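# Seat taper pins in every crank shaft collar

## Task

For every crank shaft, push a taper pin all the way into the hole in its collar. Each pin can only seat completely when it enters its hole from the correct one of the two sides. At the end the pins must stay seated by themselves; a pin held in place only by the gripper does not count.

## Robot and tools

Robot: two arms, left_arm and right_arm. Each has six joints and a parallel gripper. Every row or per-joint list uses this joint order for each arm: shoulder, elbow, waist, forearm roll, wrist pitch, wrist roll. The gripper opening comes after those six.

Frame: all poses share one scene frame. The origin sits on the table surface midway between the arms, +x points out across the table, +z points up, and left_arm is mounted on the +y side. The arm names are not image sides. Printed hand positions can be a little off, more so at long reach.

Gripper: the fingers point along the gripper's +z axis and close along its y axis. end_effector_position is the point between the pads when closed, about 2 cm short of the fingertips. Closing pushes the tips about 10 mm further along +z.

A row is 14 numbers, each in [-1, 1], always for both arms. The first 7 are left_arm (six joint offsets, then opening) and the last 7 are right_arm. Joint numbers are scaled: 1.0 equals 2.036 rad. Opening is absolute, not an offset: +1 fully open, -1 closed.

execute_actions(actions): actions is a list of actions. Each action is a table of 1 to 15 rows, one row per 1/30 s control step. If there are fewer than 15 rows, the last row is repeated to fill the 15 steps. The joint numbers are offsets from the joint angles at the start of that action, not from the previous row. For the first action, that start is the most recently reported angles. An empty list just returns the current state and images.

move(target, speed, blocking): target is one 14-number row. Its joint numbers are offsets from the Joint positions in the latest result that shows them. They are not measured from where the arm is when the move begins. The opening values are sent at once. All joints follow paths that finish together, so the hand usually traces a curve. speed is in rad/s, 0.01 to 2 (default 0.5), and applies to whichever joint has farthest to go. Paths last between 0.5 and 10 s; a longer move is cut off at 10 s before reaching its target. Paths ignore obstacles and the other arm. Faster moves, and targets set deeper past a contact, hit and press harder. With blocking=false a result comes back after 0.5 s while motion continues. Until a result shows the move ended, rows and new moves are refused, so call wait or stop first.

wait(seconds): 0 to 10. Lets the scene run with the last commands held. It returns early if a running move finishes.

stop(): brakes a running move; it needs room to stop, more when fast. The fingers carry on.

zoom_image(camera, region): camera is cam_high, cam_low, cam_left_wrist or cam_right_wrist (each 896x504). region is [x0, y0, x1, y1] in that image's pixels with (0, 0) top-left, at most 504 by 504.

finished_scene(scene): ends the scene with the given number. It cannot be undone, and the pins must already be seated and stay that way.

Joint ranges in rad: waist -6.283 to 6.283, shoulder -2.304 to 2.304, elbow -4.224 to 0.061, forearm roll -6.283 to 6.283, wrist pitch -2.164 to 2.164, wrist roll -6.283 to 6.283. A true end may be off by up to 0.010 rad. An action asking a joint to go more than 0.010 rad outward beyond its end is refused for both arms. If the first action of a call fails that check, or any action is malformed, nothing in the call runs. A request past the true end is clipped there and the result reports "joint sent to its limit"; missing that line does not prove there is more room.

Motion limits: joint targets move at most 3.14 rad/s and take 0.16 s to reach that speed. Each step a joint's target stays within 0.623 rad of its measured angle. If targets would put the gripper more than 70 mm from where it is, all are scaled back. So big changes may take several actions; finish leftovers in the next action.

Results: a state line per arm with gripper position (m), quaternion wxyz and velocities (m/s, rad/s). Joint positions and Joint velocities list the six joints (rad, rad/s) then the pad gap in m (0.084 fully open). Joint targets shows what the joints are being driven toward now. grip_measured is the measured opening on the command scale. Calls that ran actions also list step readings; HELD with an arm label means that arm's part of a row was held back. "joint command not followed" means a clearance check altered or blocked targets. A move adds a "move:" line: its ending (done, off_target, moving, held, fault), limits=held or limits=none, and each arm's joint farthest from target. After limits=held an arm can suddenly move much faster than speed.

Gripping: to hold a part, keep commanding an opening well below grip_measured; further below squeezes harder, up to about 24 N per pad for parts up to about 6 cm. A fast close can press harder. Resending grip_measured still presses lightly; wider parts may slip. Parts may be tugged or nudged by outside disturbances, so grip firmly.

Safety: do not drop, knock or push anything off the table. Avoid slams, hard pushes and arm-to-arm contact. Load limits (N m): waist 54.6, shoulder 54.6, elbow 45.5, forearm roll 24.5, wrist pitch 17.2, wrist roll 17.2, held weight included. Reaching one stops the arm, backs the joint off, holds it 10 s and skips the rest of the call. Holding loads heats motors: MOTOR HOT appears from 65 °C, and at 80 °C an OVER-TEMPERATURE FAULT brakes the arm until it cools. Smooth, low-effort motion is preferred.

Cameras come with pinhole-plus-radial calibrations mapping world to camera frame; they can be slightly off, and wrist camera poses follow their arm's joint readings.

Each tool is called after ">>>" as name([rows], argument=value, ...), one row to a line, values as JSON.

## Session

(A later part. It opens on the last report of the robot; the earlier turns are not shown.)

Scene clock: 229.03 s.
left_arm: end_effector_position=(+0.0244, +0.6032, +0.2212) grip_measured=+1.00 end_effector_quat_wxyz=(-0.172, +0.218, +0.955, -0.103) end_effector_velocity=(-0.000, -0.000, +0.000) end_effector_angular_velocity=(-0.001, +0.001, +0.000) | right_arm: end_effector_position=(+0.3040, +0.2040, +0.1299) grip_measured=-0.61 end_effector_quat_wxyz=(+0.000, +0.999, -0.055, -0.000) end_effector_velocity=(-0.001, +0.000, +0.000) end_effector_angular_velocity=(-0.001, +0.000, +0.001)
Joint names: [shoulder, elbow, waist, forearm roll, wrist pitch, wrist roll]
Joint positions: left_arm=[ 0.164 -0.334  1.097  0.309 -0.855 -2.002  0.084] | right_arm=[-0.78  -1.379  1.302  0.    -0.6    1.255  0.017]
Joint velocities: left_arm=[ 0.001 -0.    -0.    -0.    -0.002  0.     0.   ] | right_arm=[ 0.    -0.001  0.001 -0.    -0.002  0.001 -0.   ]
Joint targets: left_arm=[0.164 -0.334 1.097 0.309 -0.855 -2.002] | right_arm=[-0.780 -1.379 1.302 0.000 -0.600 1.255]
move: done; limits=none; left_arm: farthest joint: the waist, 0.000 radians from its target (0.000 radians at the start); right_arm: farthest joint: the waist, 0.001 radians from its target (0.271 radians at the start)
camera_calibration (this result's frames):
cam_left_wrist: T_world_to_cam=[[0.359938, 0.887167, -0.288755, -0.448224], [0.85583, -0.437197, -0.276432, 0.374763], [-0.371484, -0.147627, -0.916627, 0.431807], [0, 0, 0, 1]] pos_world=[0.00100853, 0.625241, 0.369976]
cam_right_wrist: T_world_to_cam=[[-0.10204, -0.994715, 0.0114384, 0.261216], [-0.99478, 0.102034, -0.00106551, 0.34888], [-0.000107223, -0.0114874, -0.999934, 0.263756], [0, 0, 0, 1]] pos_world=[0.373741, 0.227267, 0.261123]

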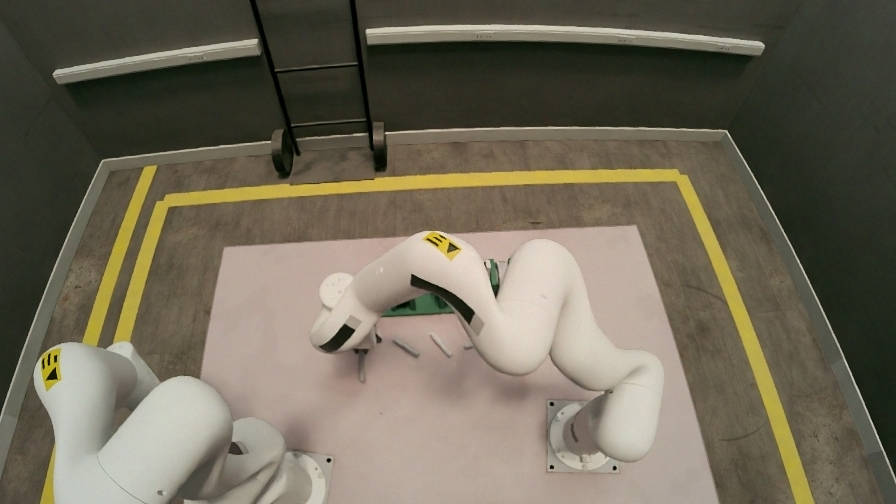

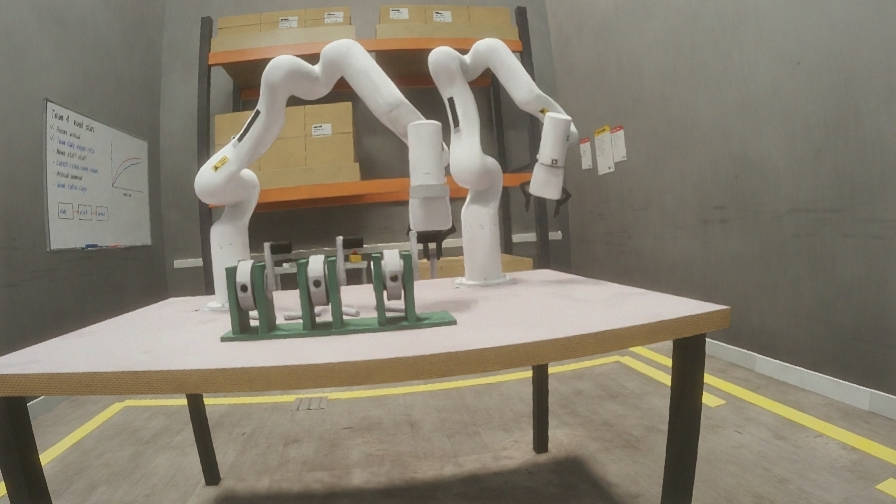

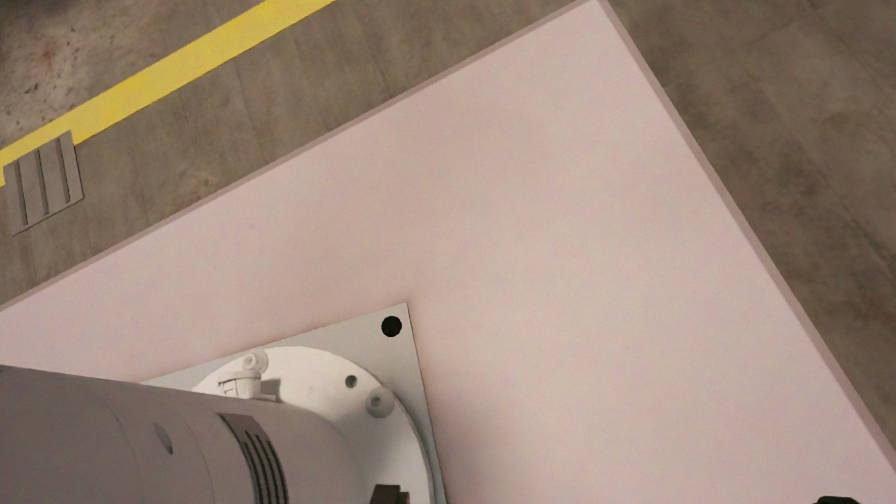

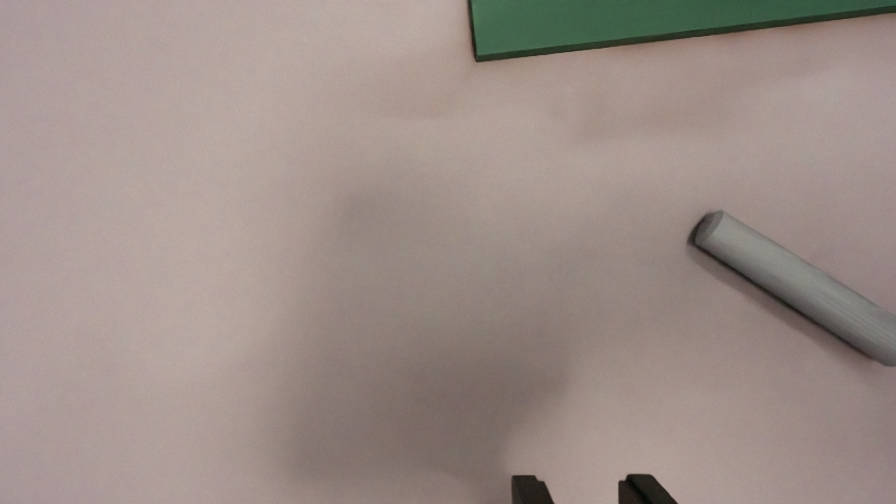

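>>> move(target=[0,0,0,0,0,0,1,-0.0835,-0.0025,-0.025,0,0.081,-0.025,-0.8], speed=0.08)

>>> execute_actions([
  [[0,0,0,0,0,0,1,0,0,0,0,0,0,0]],
])

>>> move(target=[0,0,0,0,0,0,1,0.0835,0.0025,0,0,-0.081,0,0], speed=0.3)

>>> move(target=[0,0,0,0,0,0,1,0.0908,0.171,-0.0434,0,0.0807,-0.525,0], speed=0.7)

Scene clock: 257.73 s.
left_arm: end_effector_position=(+0.0244, +0.6032, +0.2212) grip_measured=+1.00 end_effector_quat_wxyz=(-0.172, +0.218, +0.955, -0.103) end_effector_velocity=(+0.000, +0.000, +0.000) end_effector_angular_velocity=(+0.001, -0.001, +0.001) | right_arm: end_effector_position=(+0.3308, +0.1852, +0.0242) grip_measured=-0.61 end_effector_quat_wxyz=(-0.000, +0.999, -0.055, +0.000) end_effector_velocity=(+0.000, -0.001, -0.001) end_effector_angular_velocity=(-0.002, +0.001, -0.001)
Joint names: [shoulder, elbow, waist, forearm roll, wrist pitch, wrist roll]
Joint positions: left_arm=[ 0.164 -0.334  1.097  0.309 -0.855 -2.002  0.084] | right_arm=[-0.949 -1.385  1.251  0.    -0.436  1.204  0.017]
Joint velocities: left_arm=[ 0.001  0.     0.    -0.001  0.     0.     0.   ] | right_arm=[-0.001  0.001 -0.001  0.     0.001 -0.     0.   ]
Joint targets: left_arm=[0.164 -0.334 1.097 0.309 -0.855 -2.002] | right_arm=[-0.950 -1.384 1.251 0.000 -0.435 1.204]
move: done; limits=none; left_arm: farthest joint: the waist, 0.000 radians from its target (0.000 radians at the start); right_arm: farthest joint: the shoulder, 0.001 radians from its target (0.170 radians at the start)
camera_calibration (this result's frames):
cam_left_wrist: T_world_to_cam=[[0.359938, 0.887167, -0.288755, -0.448224], [0.855829, -0.437197, -0.276432, 0.374763], [-0.371484, -0.147627, -0.916627, 0.431807], [0, 0, 0, 1]] pos_world=[0.00100852, 0.625241, 0.369976]
cam_right_wrist: T_world_to_cam=[[-0.101946, -0.994734, 0.0105156, 0.246475], [-0.99479, 0.101937, -0.00141311, 0.377355], [0.000333745, -0.0106049, -0.999944, 0.1575], [0, 0, 0, 1]] pos_world=[0.400463, 0.208381, 0.155432]

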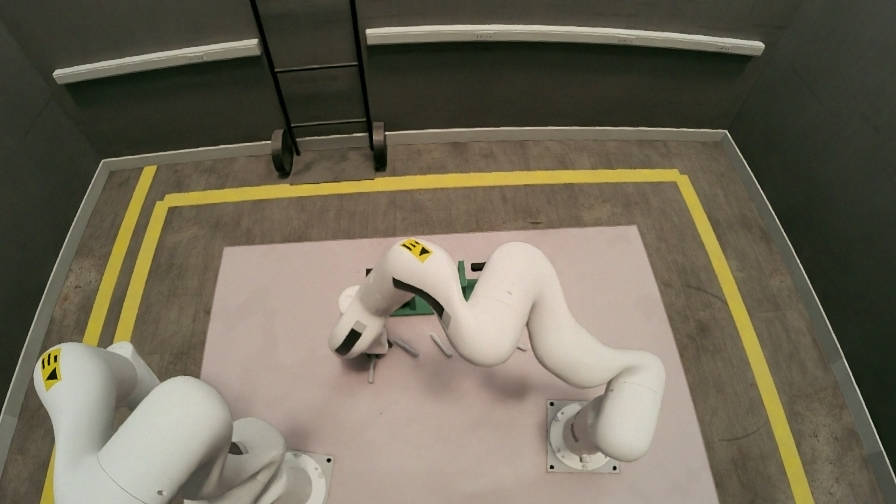

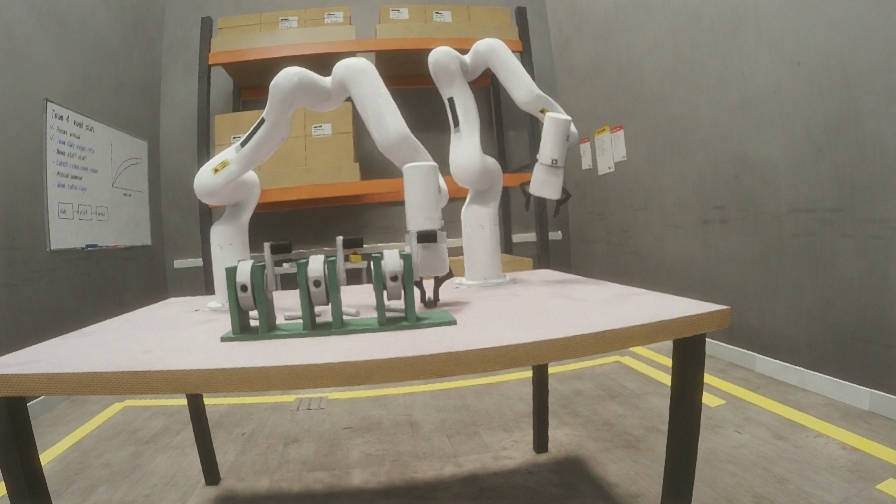

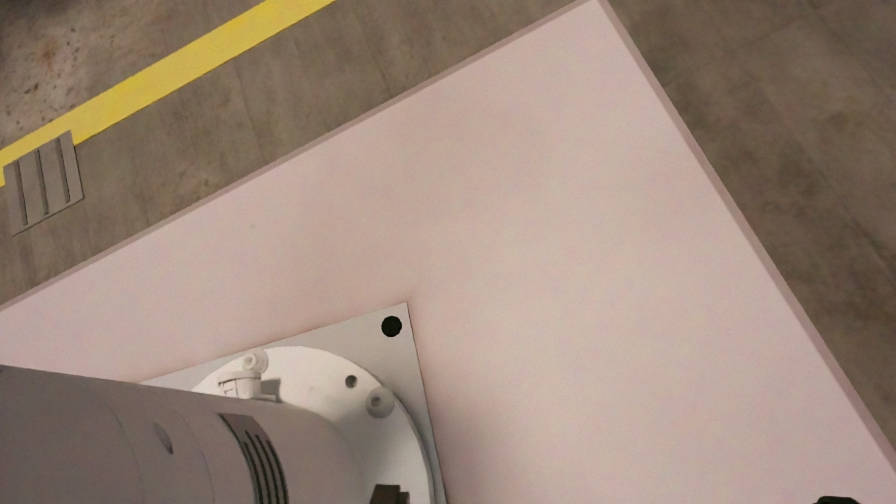

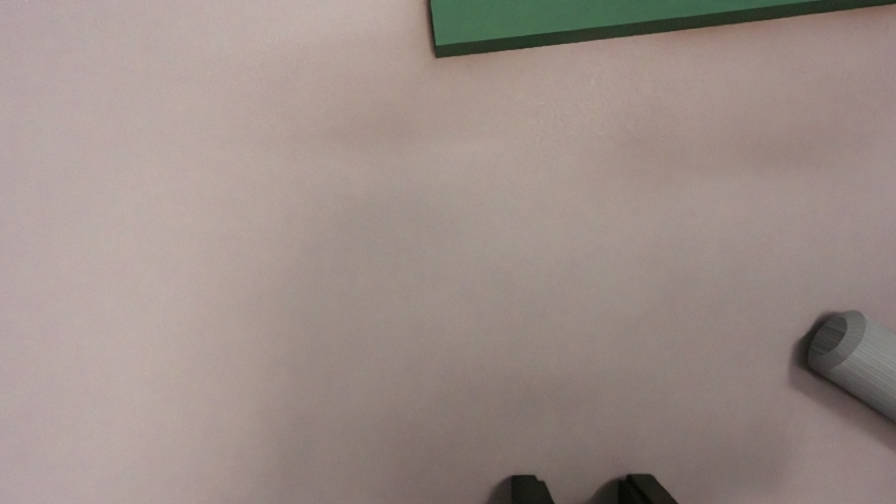

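Scene clock: 258.23 s.
left_arm: end_effector_position=(+0.0244, +0.6032, +0.2212) grip_measured=+1.00 end_effector_quat_wxyz=(-0.172, +0.218, +0.955, -0.103) end_effector_velocity=(+0.000, +0.000, -0.000) end_effector_angular_velocity=(+0.001, -0.002, +0.001) | right_arm: end_effector_position=(+0.3308, +0.1852, +0.0241) grip_measured=-0.01 end_effector_quat_wxyz=(-0.000, +0.999, -0.055, +0.000) end_effector_velocity=(+0.001, +0.001, +0.001) end_effector_angular_velocity=(+0.003, -0.001, -0.001)
Joint names: [shoulder, elbow, waist, forearm roll, wrist pitch, wrist roll]
Joint positions: left_arm=[ 0.164 -0.334  1.097  0.309 -0.855 -2.002  0.084] | right_arm=[-0.949 -1.385  1.251  0.    -0.436  1.204  0.044]
Joint velocities: left_arm=[ 0.     0.     0.001  0.     0.002 -0.    -0.   ] | right_arm=[ 0.002 -0.    -0.001  0.     0.001 -0.     0.   ]
Joint targets: left_arm=[0.164 -0.334 1.097 0.309 -0.855 -2.002] | right_arm=[-0.949 -1.385 1.251 0.000 -0.436 1.204]
Step readings (joint positions):
0: left_arm=[0.164 -0.334 1.097 0.309 -0.855 -2.002] | right_arm=[-0.949 -1.385 1.251 0.000 -0.436 1.204]
1: left_arm=[0.164 -0.334 1.097 0.309 -0.855 -2.002] | right_arm=[-0.949 -1.385 1.251 0.000 -0.436 1.204]
2: left_arm=[0.164 -0.334 1.097 0.309 -0.855 -2.002] | right_arm=[-0.949 -1.385 1.251 0.000 -0.435 1.204]
4: left_arm=[0.164 -0.334 1.097 0.309 -0.855 -2.002] | right_arm=[-0.950 -1.384 1.251 0.000 -0.435 1.204]
8: left_arm=[0.164 -0.334 1.097 0.309 -0.855 -2.002] | right_arm=[-0.949 -1.385 1.251 0.000 -0.436 1.204]
15: Joint positions above
camera_calibration (this result's frames):
cam_left_wrist: T_world_to_cam=[[0.359938, 0.887167, -0.288755, -0.448224], [0.855829, -0.437197, -0.276432, 0.374764], [-0.371484, -0.147627, -0.916627, 0.431807], [0, 0, 0, 1]] pos_world=[0.00100853, 0.625241, 0.369976]
cam_right_wrist: T_world_to_cam=[[-0.101949, -0.994733, 0.0106051, 0.246422], [-0.99479, 0.10194, -0.00138058, 0.377338], [0.000292227, -0.0106906, -0.999943, 0.157453], [0, 0, 0, 1]] pos_world=[0.400448, 0.208341, 0.155352]

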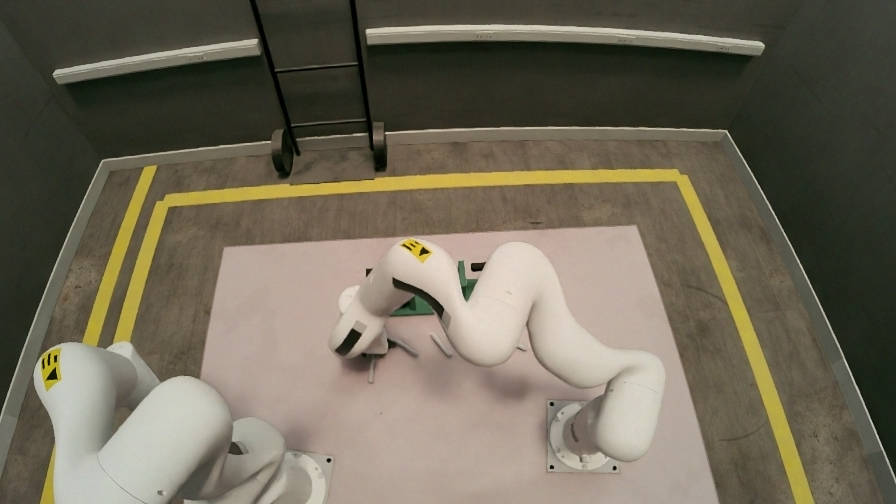

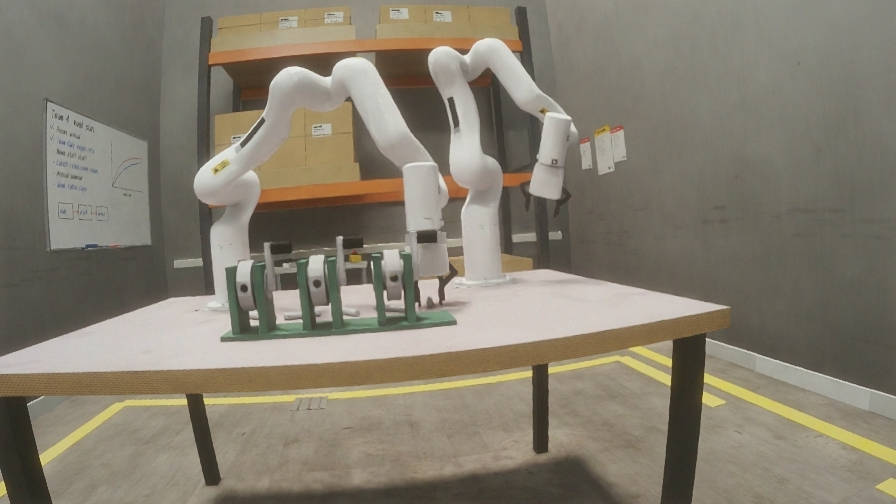

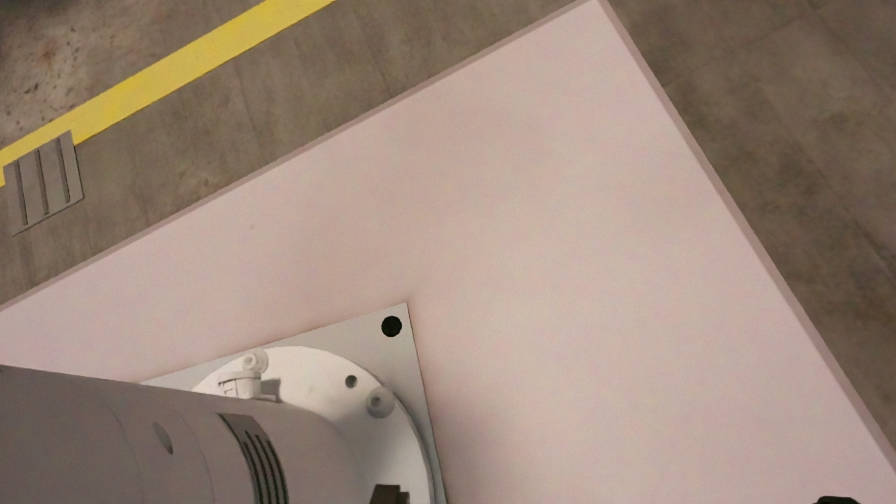

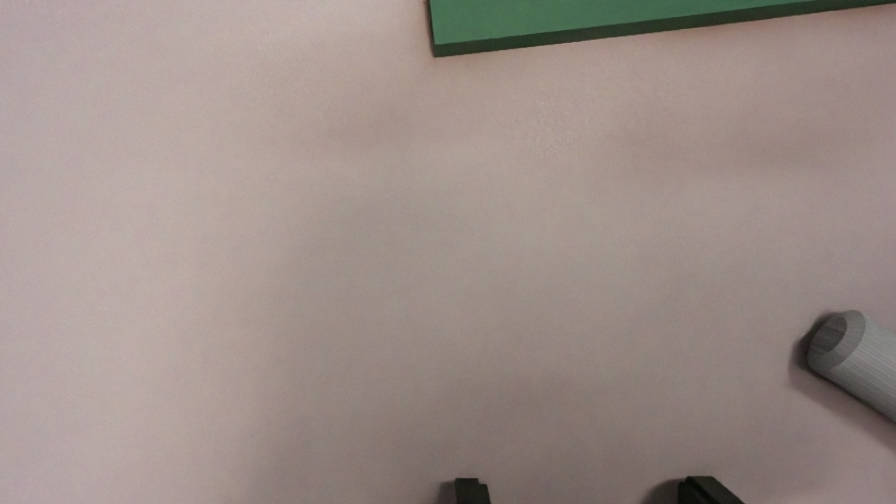

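Scene clock: 259.17 s.
left_arm: end_effector_position=(+0.0244, +0.6032, +0.2212) grip_measured=+1.00 end_effector_quat_wxyz=(-0.172, +0.218, +0.955, -0.103) end_effector_velocity=(-0.000, -0.000, +0.000) end_effector_angular_velocity=(-0.002, +0.002, -0.000) | right_arm: end_effector_position=(+0.3332, +0.1900, +0.1301) grip_measured=-0.01 end_effector_quat_wxyz=(+0.000, +0.999, -0.055, -0.000) end_effector_velocity=(+0.001, +0.002, +0.004) end_effector_angular_velocity=(+0.006, -0.003, +0.000)
Joint names: [shoulder, elbow, waist, forearm roll, wrist pitch, wrist roll]
Joint positions: left_arm=[ 0.164 -0.334  1.097  0.309 -0.855 -2.002  0.084] | right_arm=[-0.779 -1.38   1.251  0.    -0.601  1.204  0.044]
Joint velocities: left_arm=[-0.001 -0.    -0.001  0.    -0.003 -0.    -0.   ] | right_arm=[ 0.005 -0.002  0.     0.     0.     0.    -0.   ]
Joint targets: left_arm=[0.164 -0.334 1.097 0.309 -0.855 -2.002] | right_arm=[-0.779 -1.380 1.251 0.000 -0.601 1.204]
move: done; limits=none; left_arm: farthest joint: the waist, 0.000 radians from its target (0.000 radians at the start); right_arm: farthest joint: the waist, 0.000 radians from its target (0.000 radians at the start)
camera_calibration (this result's frames):
cam_left_wrist: T_world_to_cam=[[0.359938, 0.887167, -0.288755, -0.448224], [0.855829, -0.437197, -0.276432, 0.374764], [-0.371484, -0.147627, -0.916627, 0.431807], [0, 0, 0, 1]] pos_world=[0.00100855, 0.625241, 0.369976]
cam_right_wrist: T_world_to_cam=[[-0.101927, -0.994726, 0.0114668, 0.250161], [-0.994792, 0.101922, -0.00102852, 0.379395], [-0.000145625, -0.011512, -0.999934, 0.263831], [0, 0, 0, 1]] pos_world=[0.402956, 0.21321, 0.261336]

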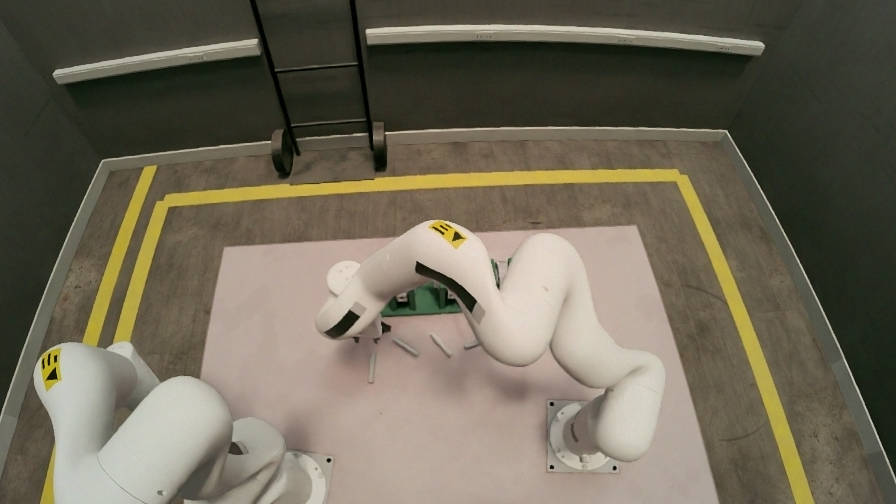

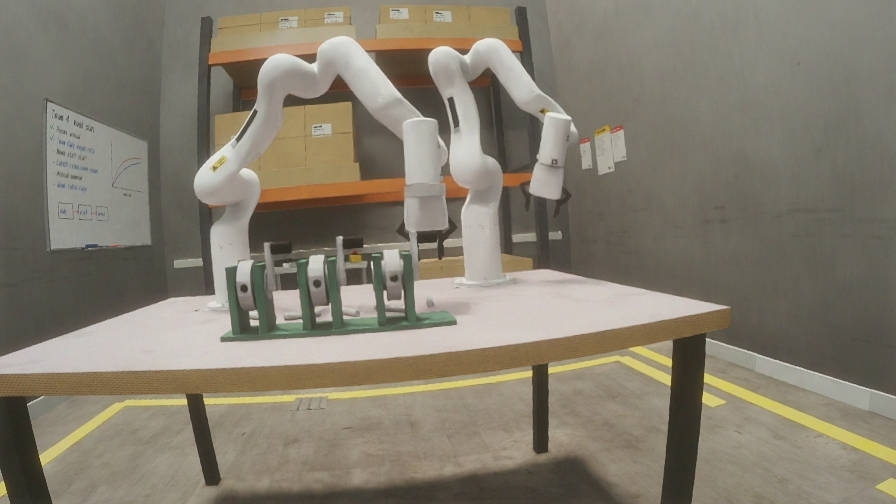

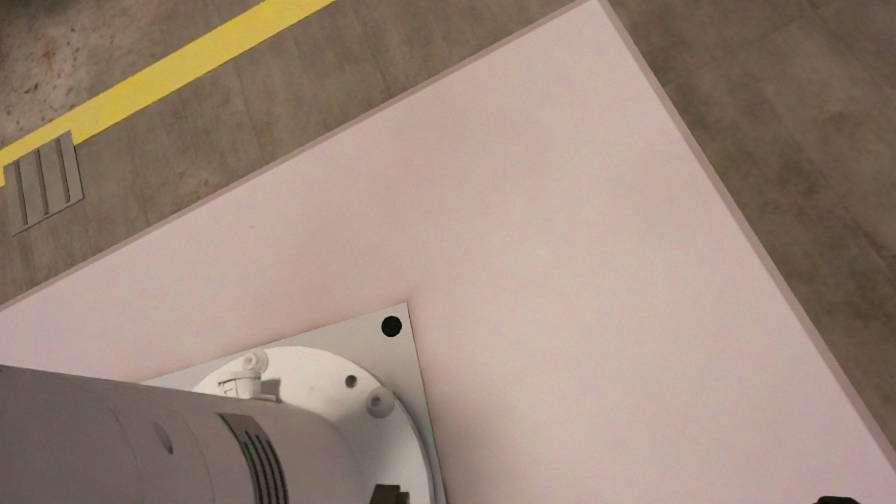

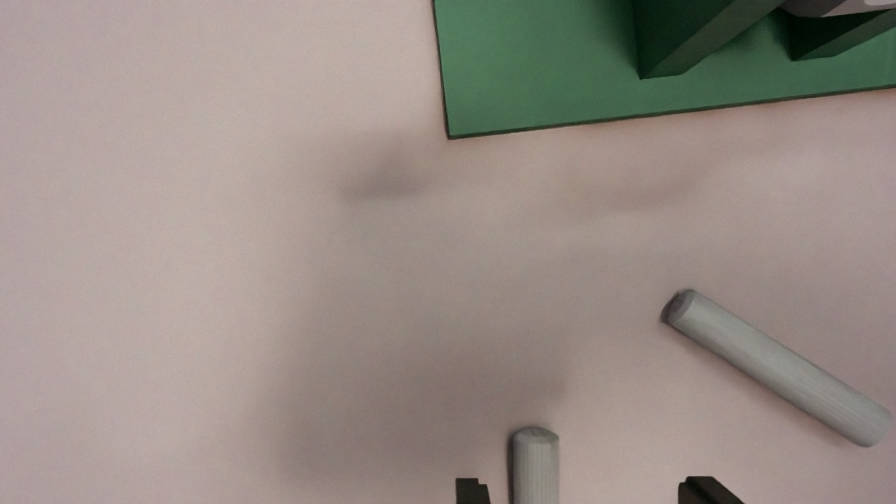

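Scene clock: 261.20 s.
left_arm: end_effector_position=(+0.0244, +0.6032, +0.2212) grip_measured=+1.00 end_effector_quat_wxyz=(-0.172, +0.218, +0.955, -0.103) end_effector_velocity=(-0.000, +0.000, +0.000) end_effector_angular_velocity=(+0.001, -0.001, +0.000) | right_arm: end_effector_position=(+0.3268, +0.0745, +0.1201) grip_measured=-0.01 end_effector_quat_wxyz=(-0.000, +0.907, +0.422, +0.000) end_effector_velocity=(-0.000, -0.001, +0.001) end_effector_angular_velocity=(+0.001, -0.000, -0.000)
Joint names: [shoulder, elbow, waist, forearm roll, wrist pitch, wrist roll]
Joint positions: left_arm=[ 0.164 -0.334  1.097  0.309 -0.855 -2.002  0.084] | right_arm=[-0.595 -1.032  1.163  0.    -0.436  0.136  0.044]
Joint velocities: left_arm=[ 0.001  0.     0.001  0.001  0.001 -0.    -0.   ] | right_arm=[ 0.003  0.002 -0.001  0.    -0.    -0.001  0.   ]
Joint targets: left_arm=[0.164 -0.334 1.097 0.309 -0.855 -2.002] | right_arm=[-0.594 -1.031 1.163 0.000 -0.436 0.135]
move: done; limits=none; left_arm: farthest joint: the waist, 0.000 radians from its target (0.000 radians at the start); right_arm: farthest joint: the waist, 0.000 radians from its target (0.089 radians at the start)
camera_calibration (this result's frames):
cam_left_wrist: T_world_to_cam=[[0.359938, 0.887167, -0.288756, -0.448224], [0.855829, -0.437197, -0.276432, 0.374764], [-0.371484, -0.147627, -0.916627, 0.431807], [0, 0, 0, 1]] pos_world=[0.00100852, 0.625241, 0.369976]
cam_right_wrist: T_world_to_cam=[[0.769504, -0.638548, 0.0109468, -0.176486], [-0.63857, -0.769562, -0.00189895, 0.333307], [0.00963679, -0.00552904, -0.999938, 0.24883], [0, 0, 0, 1]] pos_world=[0.346249, 0.145181, 0.25138]

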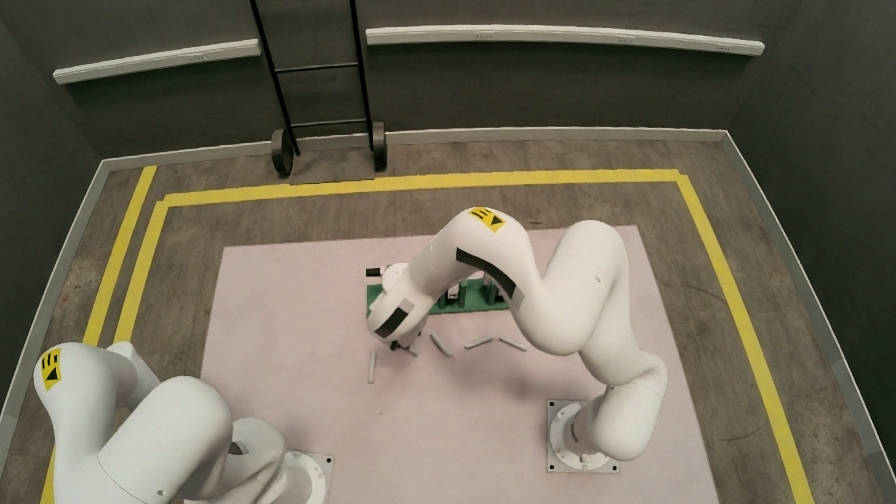

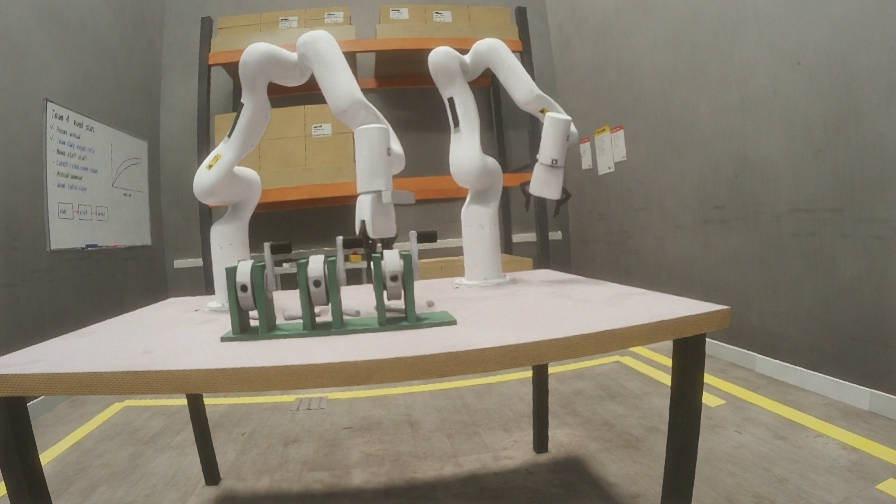

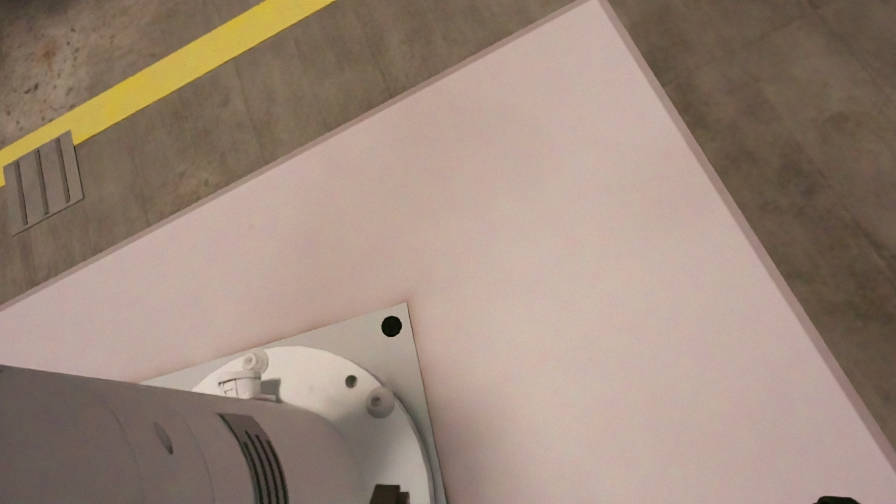

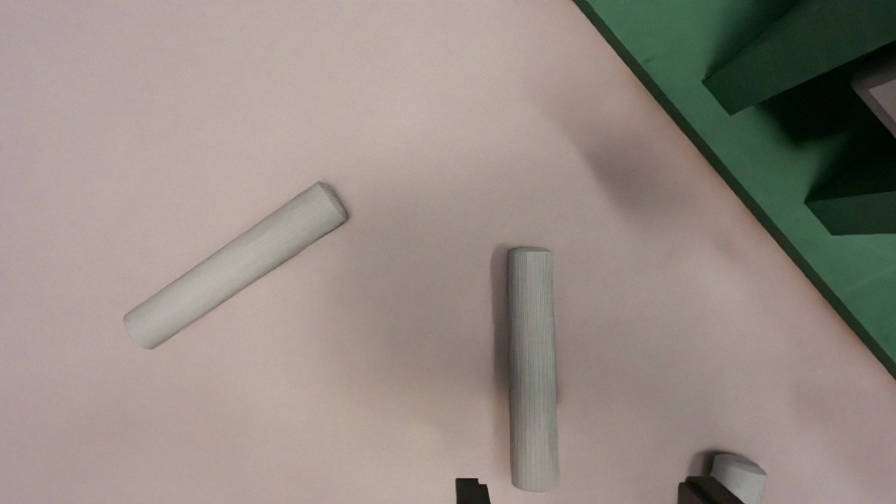

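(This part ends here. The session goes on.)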